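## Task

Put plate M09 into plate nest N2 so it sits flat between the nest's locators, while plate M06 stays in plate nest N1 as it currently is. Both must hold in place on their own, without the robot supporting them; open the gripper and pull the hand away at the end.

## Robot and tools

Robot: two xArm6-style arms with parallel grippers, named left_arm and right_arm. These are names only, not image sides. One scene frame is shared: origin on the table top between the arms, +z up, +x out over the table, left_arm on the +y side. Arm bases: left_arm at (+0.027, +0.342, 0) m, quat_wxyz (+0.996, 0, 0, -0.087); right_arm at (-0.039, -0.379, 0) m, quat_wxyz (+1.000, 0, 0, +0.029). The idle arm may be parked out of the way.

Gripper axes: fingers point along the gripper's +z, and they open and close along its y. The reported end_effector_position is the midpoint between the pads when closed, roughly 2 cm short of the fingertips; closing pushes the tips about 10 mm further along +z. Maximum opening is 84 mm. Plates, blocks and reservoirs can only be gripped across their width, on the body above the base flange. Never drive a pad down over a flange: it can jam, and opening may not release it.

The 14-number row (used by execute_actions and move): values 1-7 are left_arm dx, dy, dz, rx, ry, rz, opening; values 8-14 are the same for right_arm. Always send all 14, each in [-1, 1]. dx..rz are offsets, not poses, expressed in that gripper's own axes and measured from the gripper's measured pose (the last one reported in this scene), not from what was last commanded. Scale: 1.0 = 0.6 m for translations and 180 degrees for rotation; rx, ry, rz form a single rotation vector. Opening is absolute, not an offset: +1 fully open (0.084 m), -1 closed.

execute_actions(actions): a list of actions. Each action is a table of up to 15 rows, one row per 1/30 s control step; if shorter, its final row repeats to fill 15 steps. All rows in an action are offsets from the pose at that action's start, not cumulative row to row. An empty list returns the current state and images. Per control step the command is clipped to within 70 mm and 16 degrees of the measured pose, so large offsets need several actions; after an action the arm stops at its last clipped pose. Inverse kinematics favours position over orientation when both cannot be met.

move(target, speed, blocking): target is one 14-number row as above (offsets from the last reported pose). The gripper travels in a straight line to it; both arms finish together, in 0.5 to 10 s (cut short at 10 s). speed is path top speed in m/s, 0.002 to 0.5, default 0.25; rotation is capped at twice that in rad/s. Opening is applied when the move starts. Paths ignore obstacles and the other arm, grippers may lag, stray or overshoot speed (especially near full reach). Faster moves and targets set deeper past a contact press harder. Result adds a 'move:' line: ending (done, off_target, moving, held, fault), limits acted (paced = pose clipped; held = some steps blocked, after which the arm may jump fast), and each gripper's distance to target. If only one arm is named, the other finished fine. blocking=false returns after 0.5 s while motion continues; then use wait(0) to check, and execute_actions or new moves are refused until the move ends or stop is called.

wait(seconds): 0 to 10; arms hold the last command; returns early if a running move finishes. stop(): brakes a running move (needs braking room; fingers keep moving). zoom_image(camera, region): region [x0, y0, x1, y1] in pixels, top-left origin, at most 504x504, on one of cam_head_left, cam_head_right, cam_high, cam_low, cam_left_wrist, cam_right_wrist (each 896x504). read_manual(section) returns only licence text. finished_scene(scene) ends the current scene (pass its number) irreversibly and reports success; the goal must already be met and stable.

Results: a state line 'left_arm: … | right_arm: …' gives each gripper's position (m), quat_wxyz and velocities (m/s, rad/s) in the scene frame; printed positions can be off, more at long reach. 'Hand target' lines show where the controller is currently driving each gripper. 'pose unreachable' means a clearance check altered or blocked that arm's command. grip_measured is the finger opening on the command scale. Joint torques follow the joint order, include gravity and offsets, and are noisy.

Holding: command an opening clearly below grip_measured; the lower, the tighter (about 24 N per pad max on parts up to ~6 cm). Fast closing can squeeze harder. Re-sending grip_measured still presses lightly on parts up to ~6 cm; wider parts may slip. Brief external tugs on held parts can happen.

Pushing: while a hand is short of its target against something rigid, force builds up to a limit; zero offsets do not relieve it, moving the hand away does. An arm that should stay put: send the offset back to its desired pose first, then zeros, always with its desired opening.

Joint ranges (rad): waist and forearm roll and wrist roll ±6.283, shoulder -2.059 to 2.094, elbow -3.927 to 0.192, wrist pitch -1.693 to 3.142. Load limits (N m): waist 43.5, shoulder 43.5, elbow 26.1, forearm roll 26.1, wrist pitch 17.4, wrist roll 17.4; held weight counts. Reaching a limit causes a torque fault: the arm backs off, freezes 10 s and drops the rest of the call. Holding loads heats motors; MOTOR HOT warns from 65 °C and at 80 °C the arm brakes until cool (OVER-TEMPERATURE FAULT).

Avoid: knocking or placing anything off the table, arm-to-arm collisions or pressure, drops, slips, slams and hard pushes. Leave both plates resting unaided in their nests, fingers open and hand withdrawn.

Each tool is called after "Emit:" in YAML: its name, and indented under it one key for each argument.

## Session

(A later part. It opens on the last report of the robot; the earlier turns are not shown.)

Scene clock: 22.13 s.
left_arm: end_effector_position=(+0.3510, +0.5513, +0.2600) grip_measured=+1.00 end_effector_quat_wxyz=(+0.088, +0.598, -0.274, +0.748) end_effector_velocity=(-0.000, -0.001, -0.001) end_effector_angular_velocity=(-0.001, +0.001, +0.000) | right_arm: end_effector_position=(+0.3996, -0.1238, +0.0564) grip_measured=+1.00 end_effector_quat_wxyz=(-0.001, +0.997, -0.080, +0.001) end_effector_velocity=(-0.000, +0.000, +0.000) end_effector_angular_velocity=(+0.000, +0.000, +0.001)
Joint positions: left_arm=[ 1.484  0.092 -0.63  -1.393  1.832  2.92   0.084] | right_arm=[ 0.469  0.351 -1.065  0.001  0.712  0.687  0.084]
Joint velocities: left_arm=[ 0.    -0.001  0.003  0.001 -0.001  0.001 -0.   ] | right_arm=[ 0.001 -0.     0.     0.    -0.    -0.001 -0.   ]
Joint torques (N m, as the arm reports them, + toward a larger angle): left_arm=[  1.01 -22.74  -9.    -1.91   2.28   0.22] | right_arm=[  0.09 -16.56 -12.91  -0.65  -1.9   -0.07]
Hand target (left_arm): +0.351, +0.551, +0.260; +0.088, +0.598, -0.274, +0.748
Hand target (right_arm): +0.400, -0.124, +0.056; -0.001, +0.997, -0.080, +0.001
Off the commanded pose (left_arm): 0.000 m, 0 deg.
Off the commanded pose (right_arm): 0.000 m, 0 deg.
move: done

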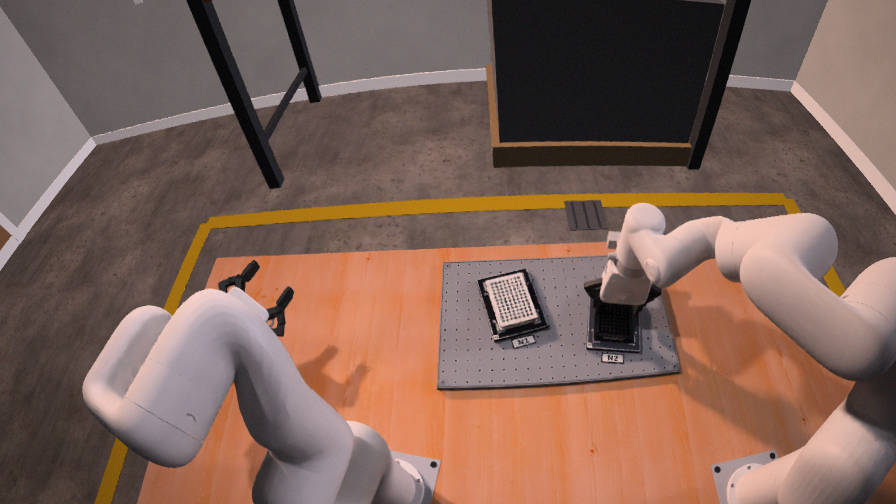

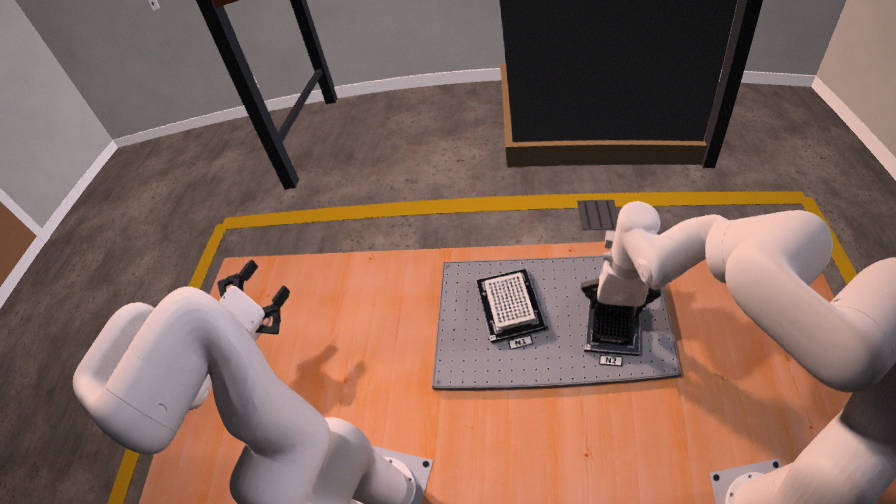

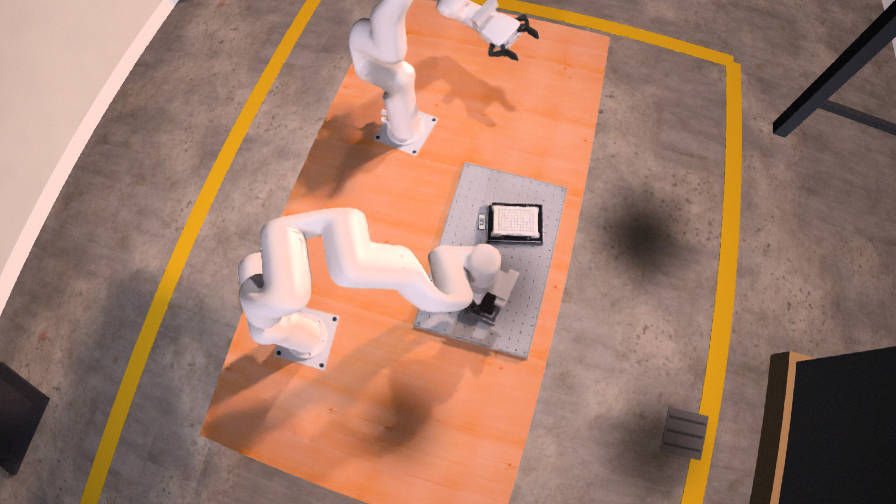

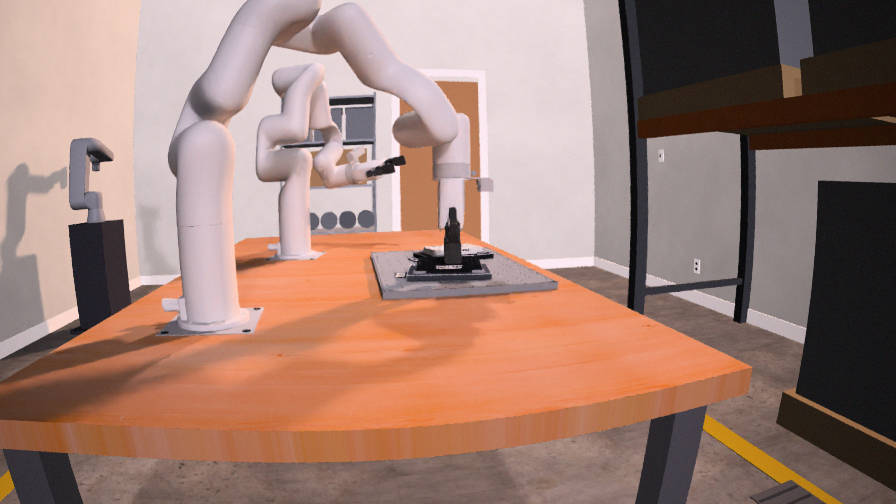

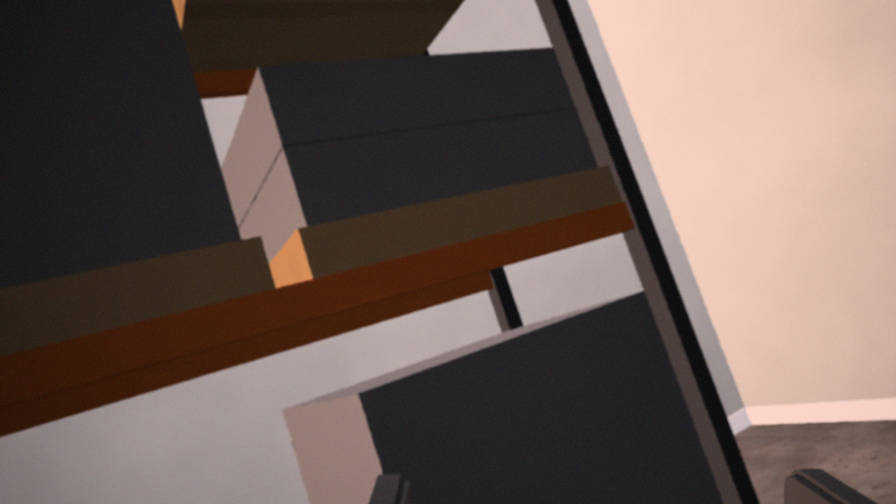

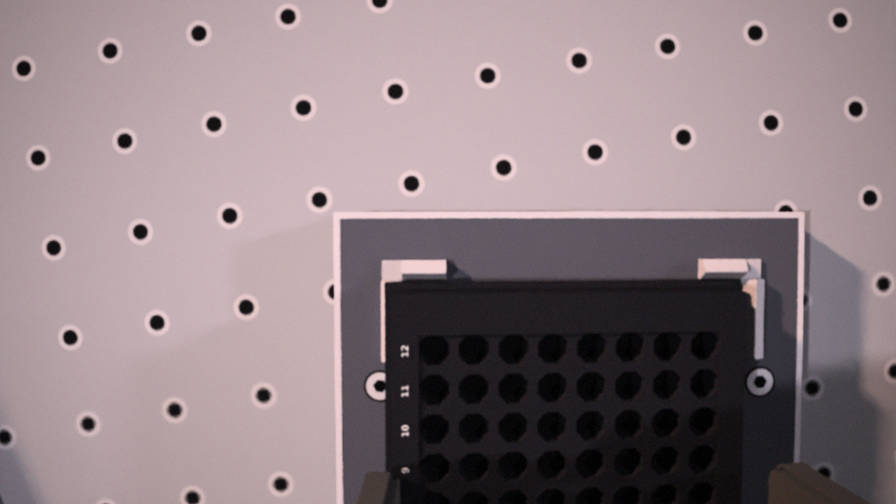

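Emit:
move:
  target: [0,0,0,0,0,0,1,0,0.008,0,0,0,0,1]
  speed: 0.008

Scene clock: 25.93 s.
left_arm: end_effector_position=(+0.3510, +0.5513, +0.2600) grip_measured=+1.00 end_effector_quat_wxyz=(+0.088, +0.598, -0.274, +0.748) end_effector_velocity=(-0.000, -0.000, +0.001) end_effector_angular_velocity=(-0.001, -0.002, -0.000) | right_arm: end_effector_position=(+0.3989, -0.1285, +0.0564) grip_measured=+1.00 end_effector_quat_wxyz=(-0.001, +0.997, -0.080, +0.001) end_effector_velocity=(+0.000, +0.001, +0.000) end_effector_angular_velocity=(+0.001, -0.001, -0.000)
Joint positions: left_arm=[ 1.484  0.092 -0.63  -1.393  1.832  2.92   0.084] | right_arm=[ 0.462  0.343 -1.053  0.001  0.707  0.68   0.084]
Joint velocities: left_arm=[ 0.    -0.     0.    -0.001  0.002  0.    -0.   ] | right_arm=[ 0.001 -0.    -0.     0.    -0.001  0.001  0.   ]
Joint torques (N m, as the arm reports them, + toward a larger angle): left_arm=[  0.66 -22.9   -9.23  -1.96   2.03   0.  ] | right_arm=[ -0.04 -16.81 -12.76  -0.88  -1.8    0.08]
Hand target (left_arm): +0.351, +0.551, +0.260; +0.088, +0.598, -0.274, +0.748
Hand target (right_arm): +0.399, -0.128, +0.056; -0.001, +0.997, -0.080, +0.001
Off the commanded pose (left_arm): 0.000 m, 0 deg.
Off the commanded pose (right_arm): 0.000 m, 0 deg.
move: done

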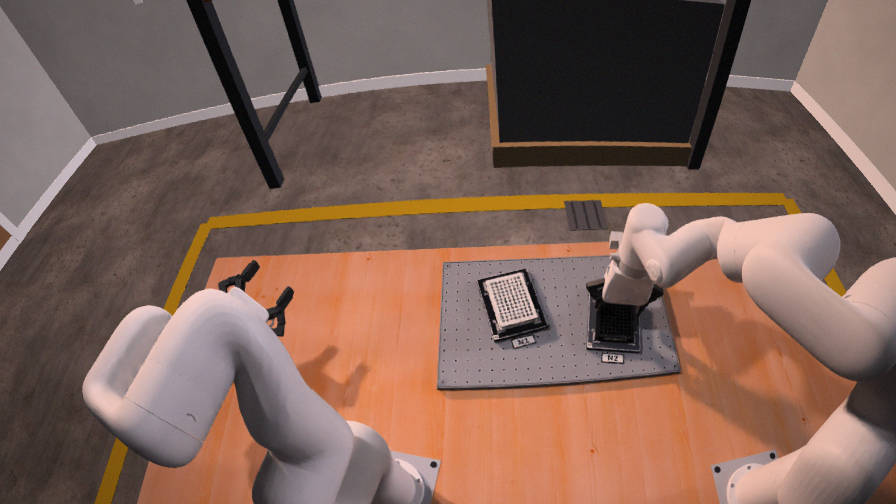

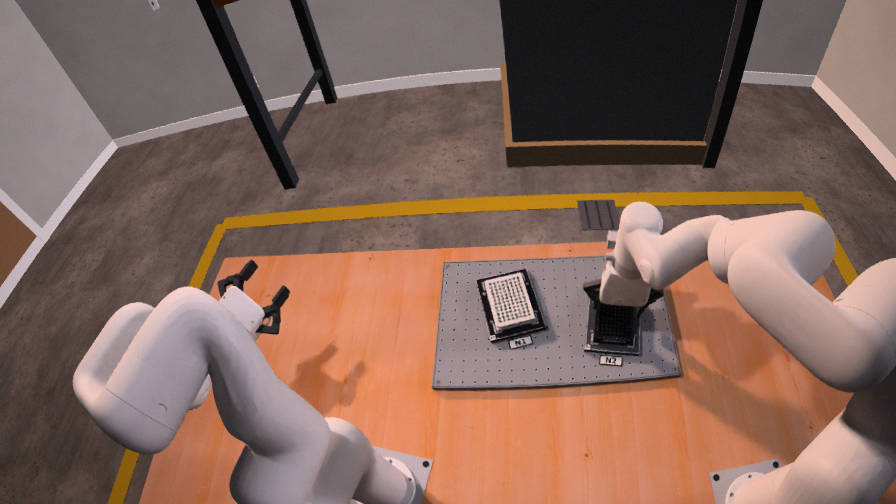

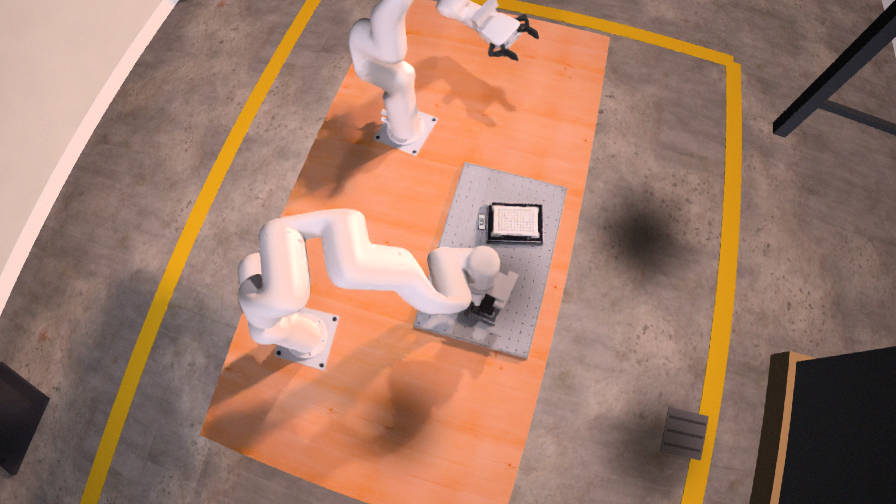

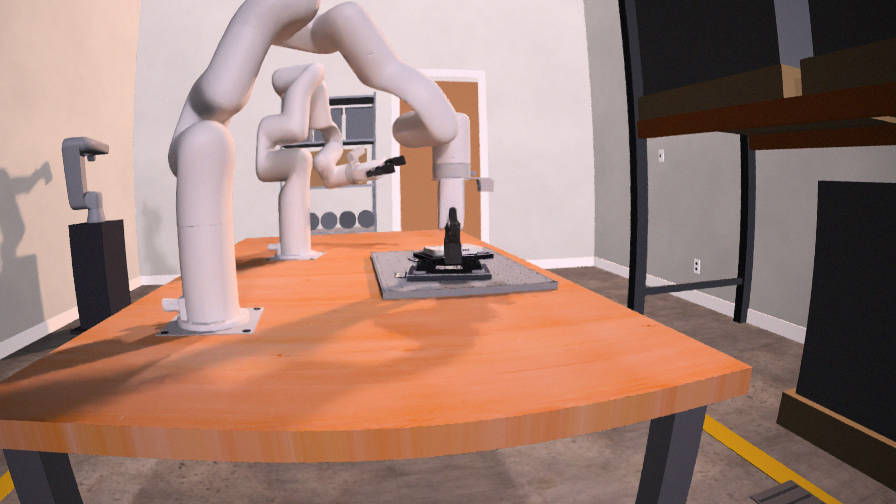

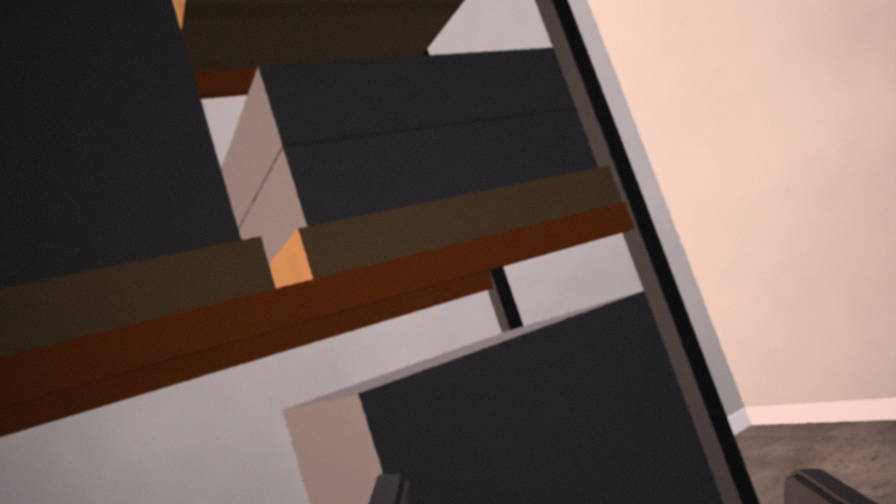

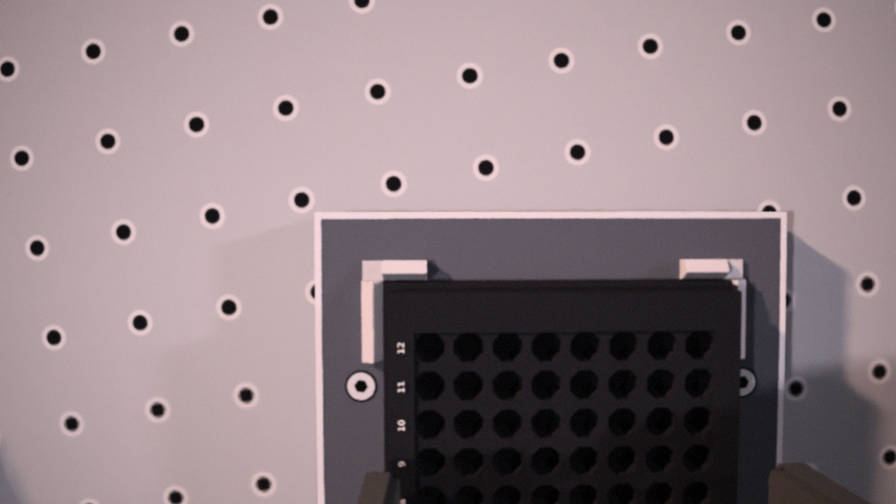

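Now 67, with a gap at the left locator. Back off the pad and rise.

Emit:
move:
  target: [0,0,0,0,0,0,1,0,-0.004,0,0,0,0,1]
  speed: 0.01

Emit:
move:
  target: [0,0,0,0,0,0,1,-0.09,0,-0.26,0,0,0,1]
  speed: 0.12

Emit:
zoom_image:
  camera: "cam_right_wrist"
  region: [350,90,700,470]

Emit:
zoom_image:
  camera: "cam_low"
  region: [395,245,500,290]

Scene clock: 32.67 s.
left_arm: end_effector_position=(+0.3510, +0.5513, +0.2600) grip_measured=+1.00 end_effector_quat_wxyz=(+0.088, +0.598, -0.274, +0.748) end_effector_velocity=(+0.000, -0.000, -0.000) end_effector_angular_velocity=(+0.000, -0.001, +0.001) | right_arm: end_effector_position=(+0.3993, -0.1261, +0.0564) grip_measured=+1.00 end_effector_quat_wxyz=(-0.001, +0.997, -0.080, +0.001) end_effector_velocity=(+0.000, +0.000, +0.000) end_effector_angular_velocity=(+0.000, -0.001, -0.002)
Joint positions: left_arm=[ 1.484  0.092 -0.63  -1.393  1.832  2.92   0.084] | right_arm=[ 0.466  0.347 -1.059  0.001  0.71   0.683  0.084]
Joint velocities: left_arm=[-0.    -0.     0.001 -0.001 -0.     0.001 -0.   ] | right_arm=[ 0.     0.    -0.001  0.     0.     0.002 -0.   ]
Joint torques (N m, as the arm reports them, + toward a larger angle): left_arm=[  0.42 -22.62  -9.15  -2.     2.11   0.02] | right_arm=[ -0.16 -16.65 -12.9   -0.51  -1.95   0.28]
Hand target (left_arm): +0.351, +0.551, +0.260; +0.088, +0.598, -0.274, +0.748
Hand target (right_arm): +0.399, -0.126, +0.056; -0.001, +0.997, -0.080, +0.001
Off the commanded pose (left_arm): 0.000 m, 0 deg.
Off the commanded pose (right_arm): 0.000 m, 0 deg.
move: done

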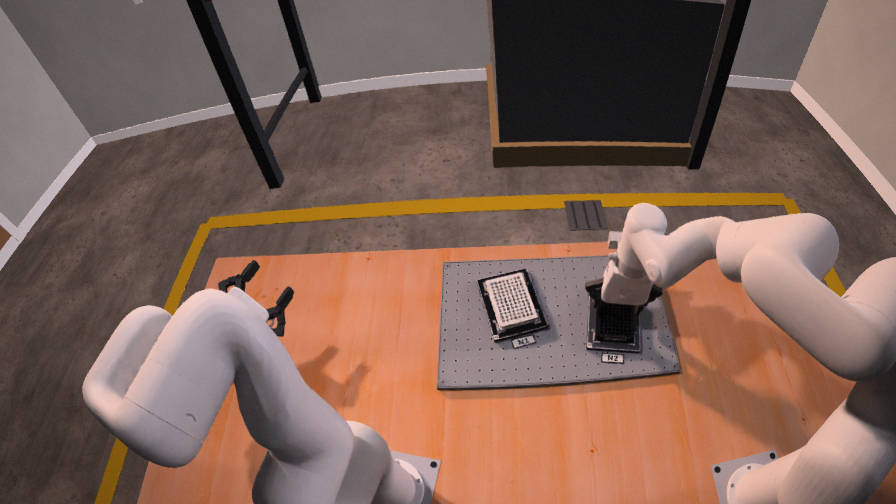

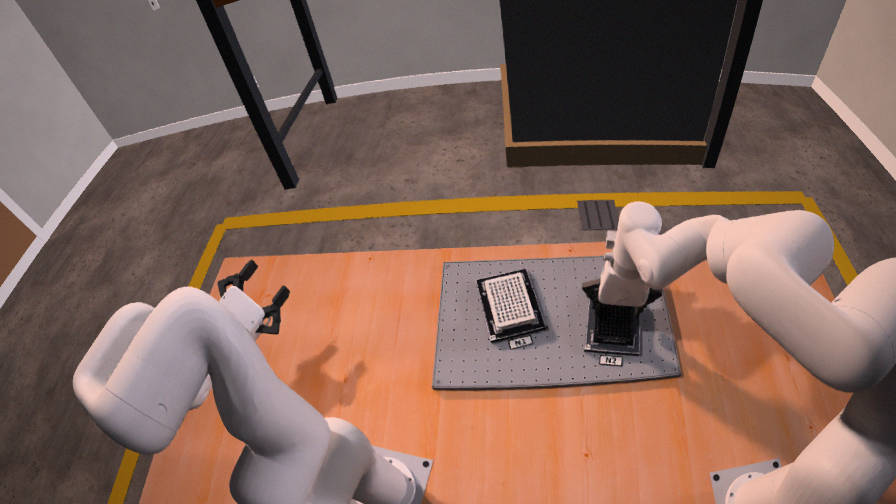

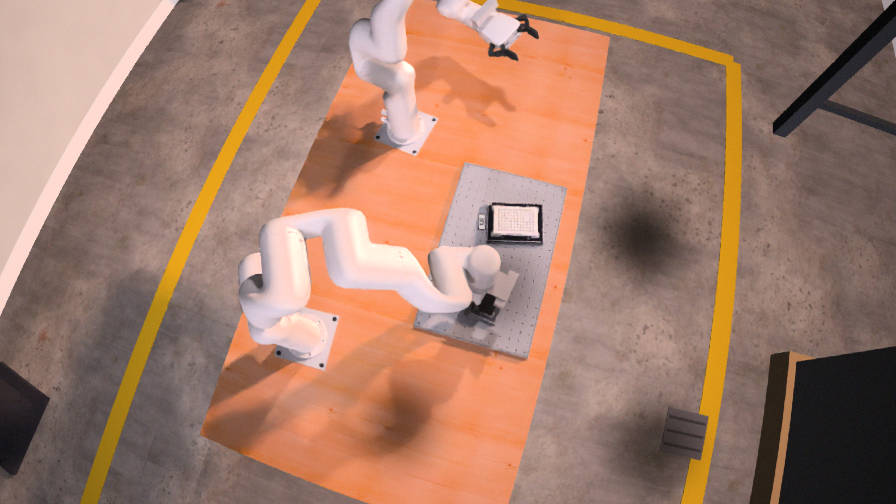

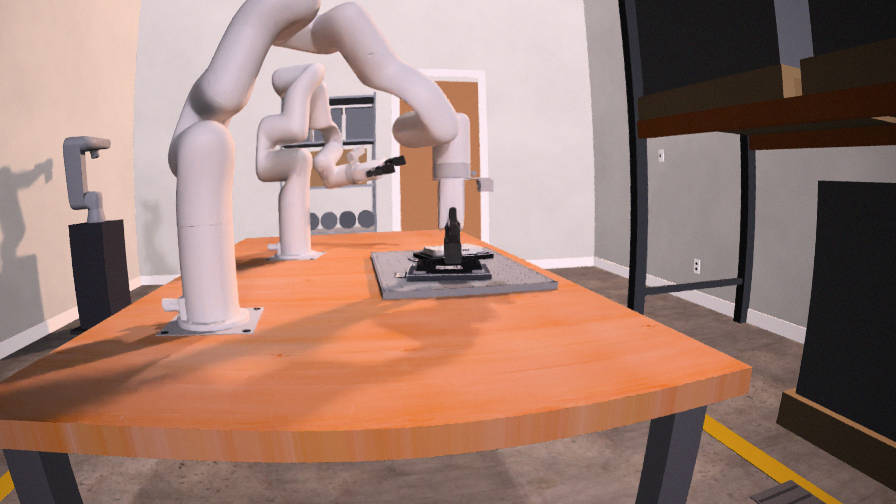

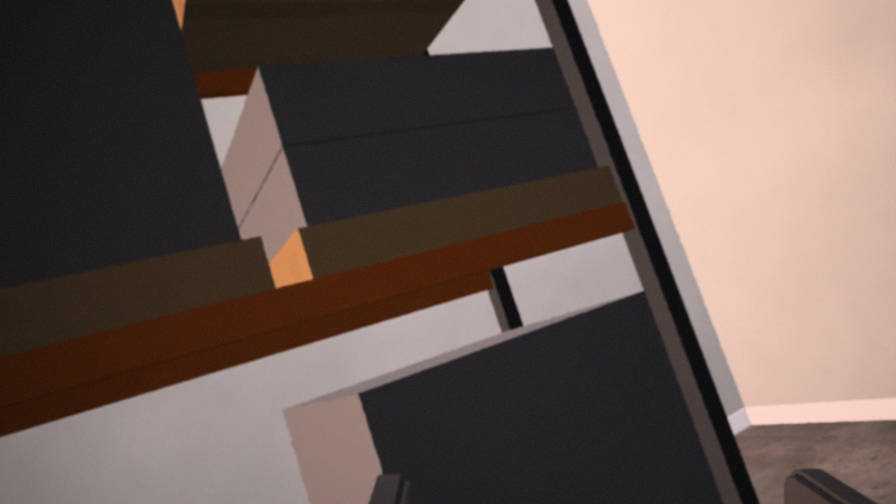

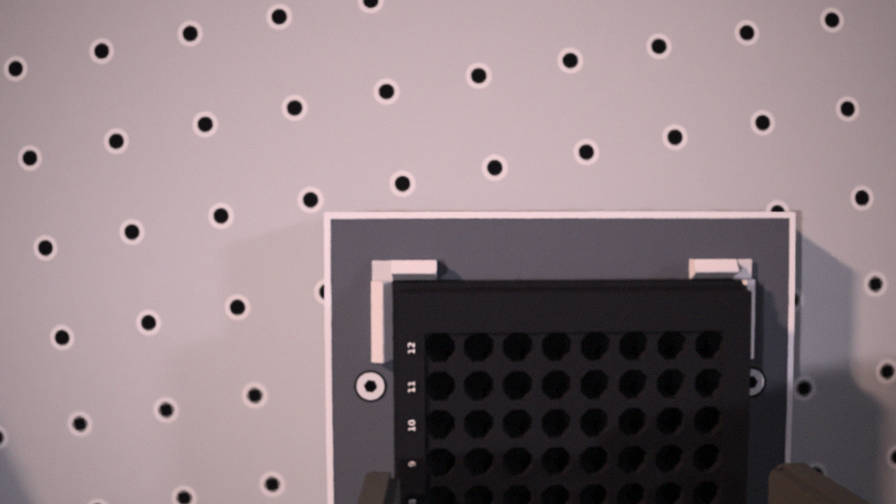

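Scene clock: 34.43 s.
left_arm: end_effector_position=(+0.3510, +0.5513, +0.2600) grip_measured=+1.00 end_effector_quat_wxyz=(+0.088, +0.598, -0.274, +0.748) end_effector_velocity=(+0.000, -0.000, +0.000) end_effector_angular_velocity=(-0.002, -0.000, -0.001) | right_arm: end_effector_position=(+0.3458, -0.1181, +0.2119) grip_measured=+1.00 end_effector_quat_wxyz=(-0.001, +0.997, -0.081, +0.000) end_effector_velocity=(+0.002, +0.001, +0.004) end_effector_angular_velocity=(+0.005, -0.007, +0.000)
Joint positions: left_arm=[ 1.484  0.092 -0.63  -1.393  1.832  2.92   0.084] | right_arm=[ 0.538 -0.016 -1.076  0.001  1.091  0.757  0.084]
Joint velocities: left_arm=[-0.    -0.    -0.    -0.     0.001 -0.002 -0.   ] | right_arm=[ 0.    -0.003 -0.005 -0.    -0.     0.    -0.   ]
Joint torques (N m, as the arm reports them, + toward a larger angle): left_arm=[  0.4  -23.08  -9.15  -1.9    2.16   0.21] | right_arm=[ -0.79 -13.67 -14.59  -0.74  -1.89   0.02]
Hand target (left_arm): +0.351, +0.551, +0.260; +0.088, +0.598, -0.274, +0.748
Hand target (right_arm): +0.346, -0.118, +0.213; -0.001, +0.997, -0.081, +0.001
Off the commanded pose (left_arm): 0.000 m, 0 deg.
Off the commanded pose (right_arm): 0.001 m, 0 deg.
move: done

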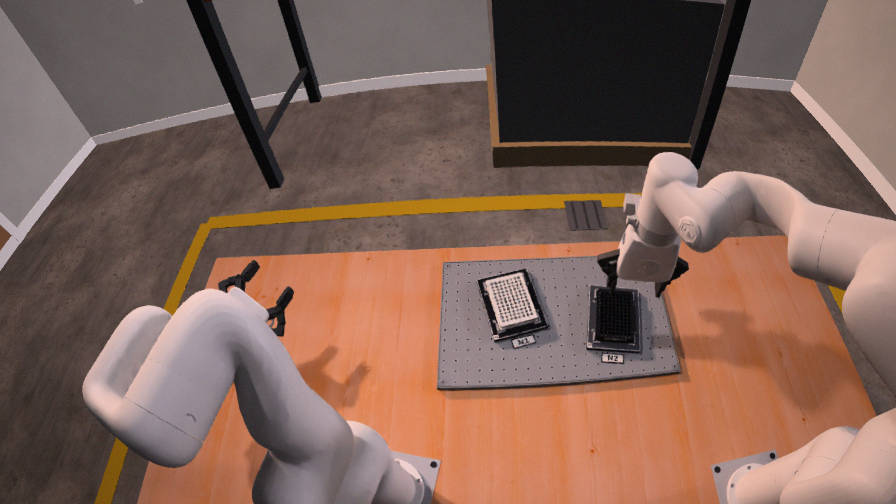

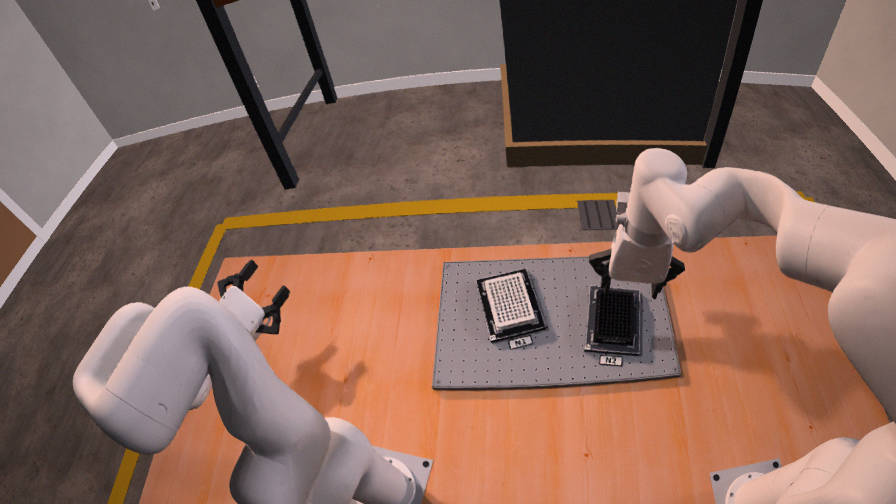

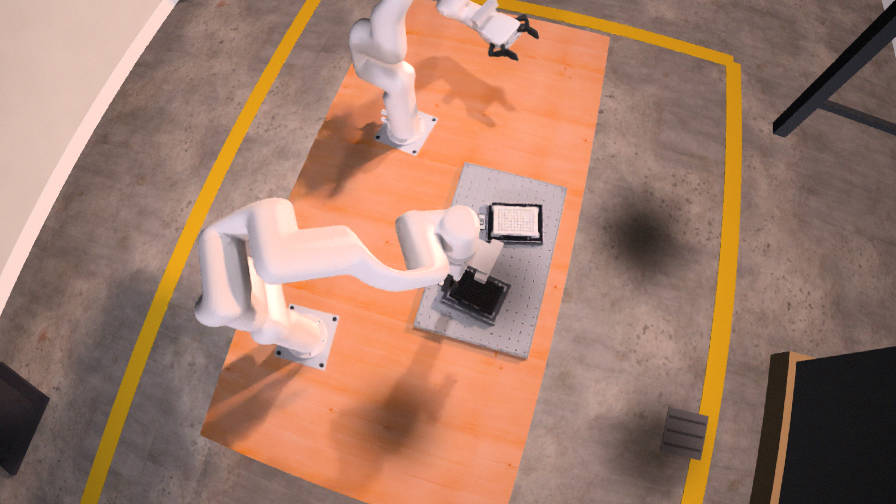

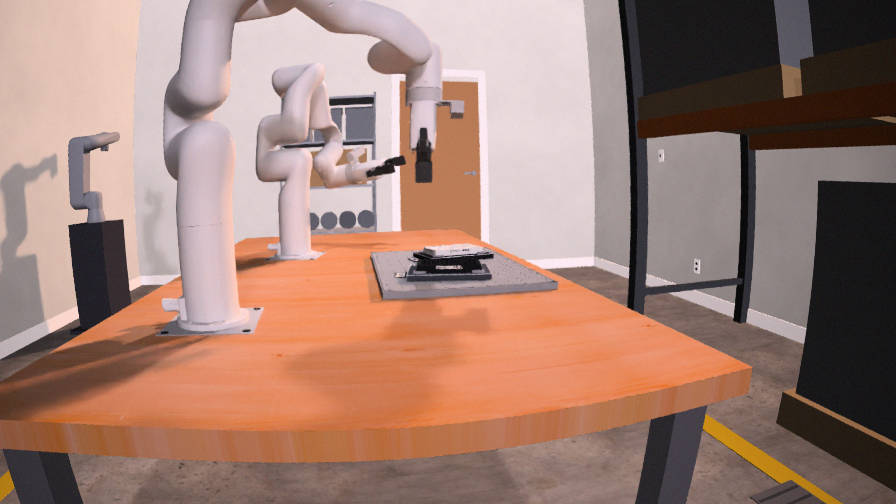

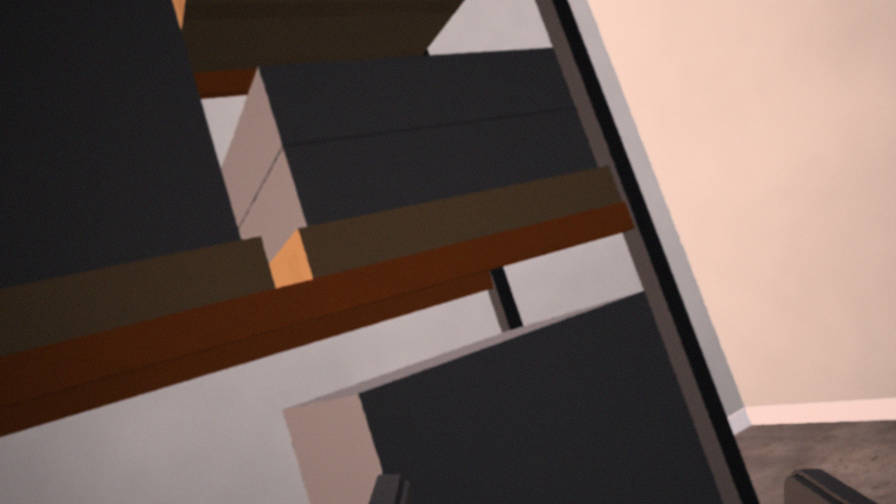

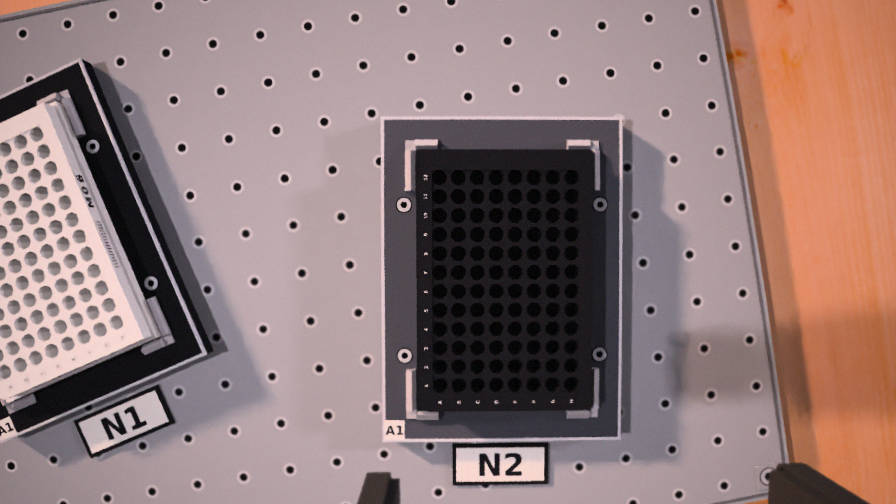

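Region (350, 90, 700, 470) of cam_right_wrist's 896x504 image, scaled by 1.326, with more detail than that image has; it fills the left 464 columns of this view, and the rest is white.

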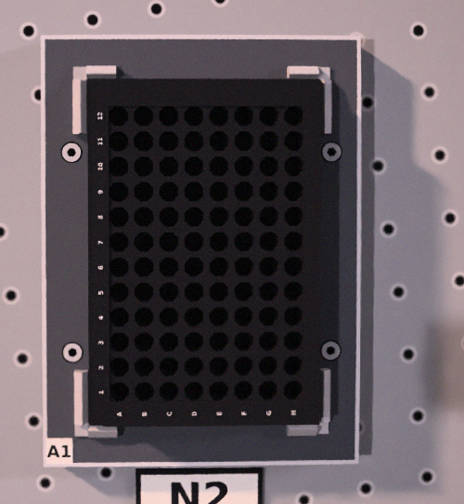

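Region (395, 245, 500, 290) of cam_low's 896x504 image, scaled by 4.800, with more detail than that image has; it fills the top 216 rows of this view, and the rest is white.

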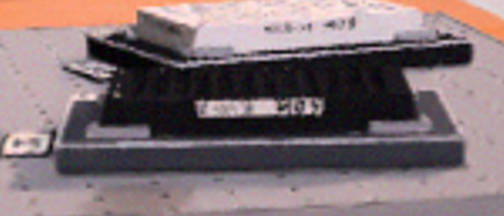

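Emit:
finished_scene:
  scene: 2

The scene is finished: the task was done.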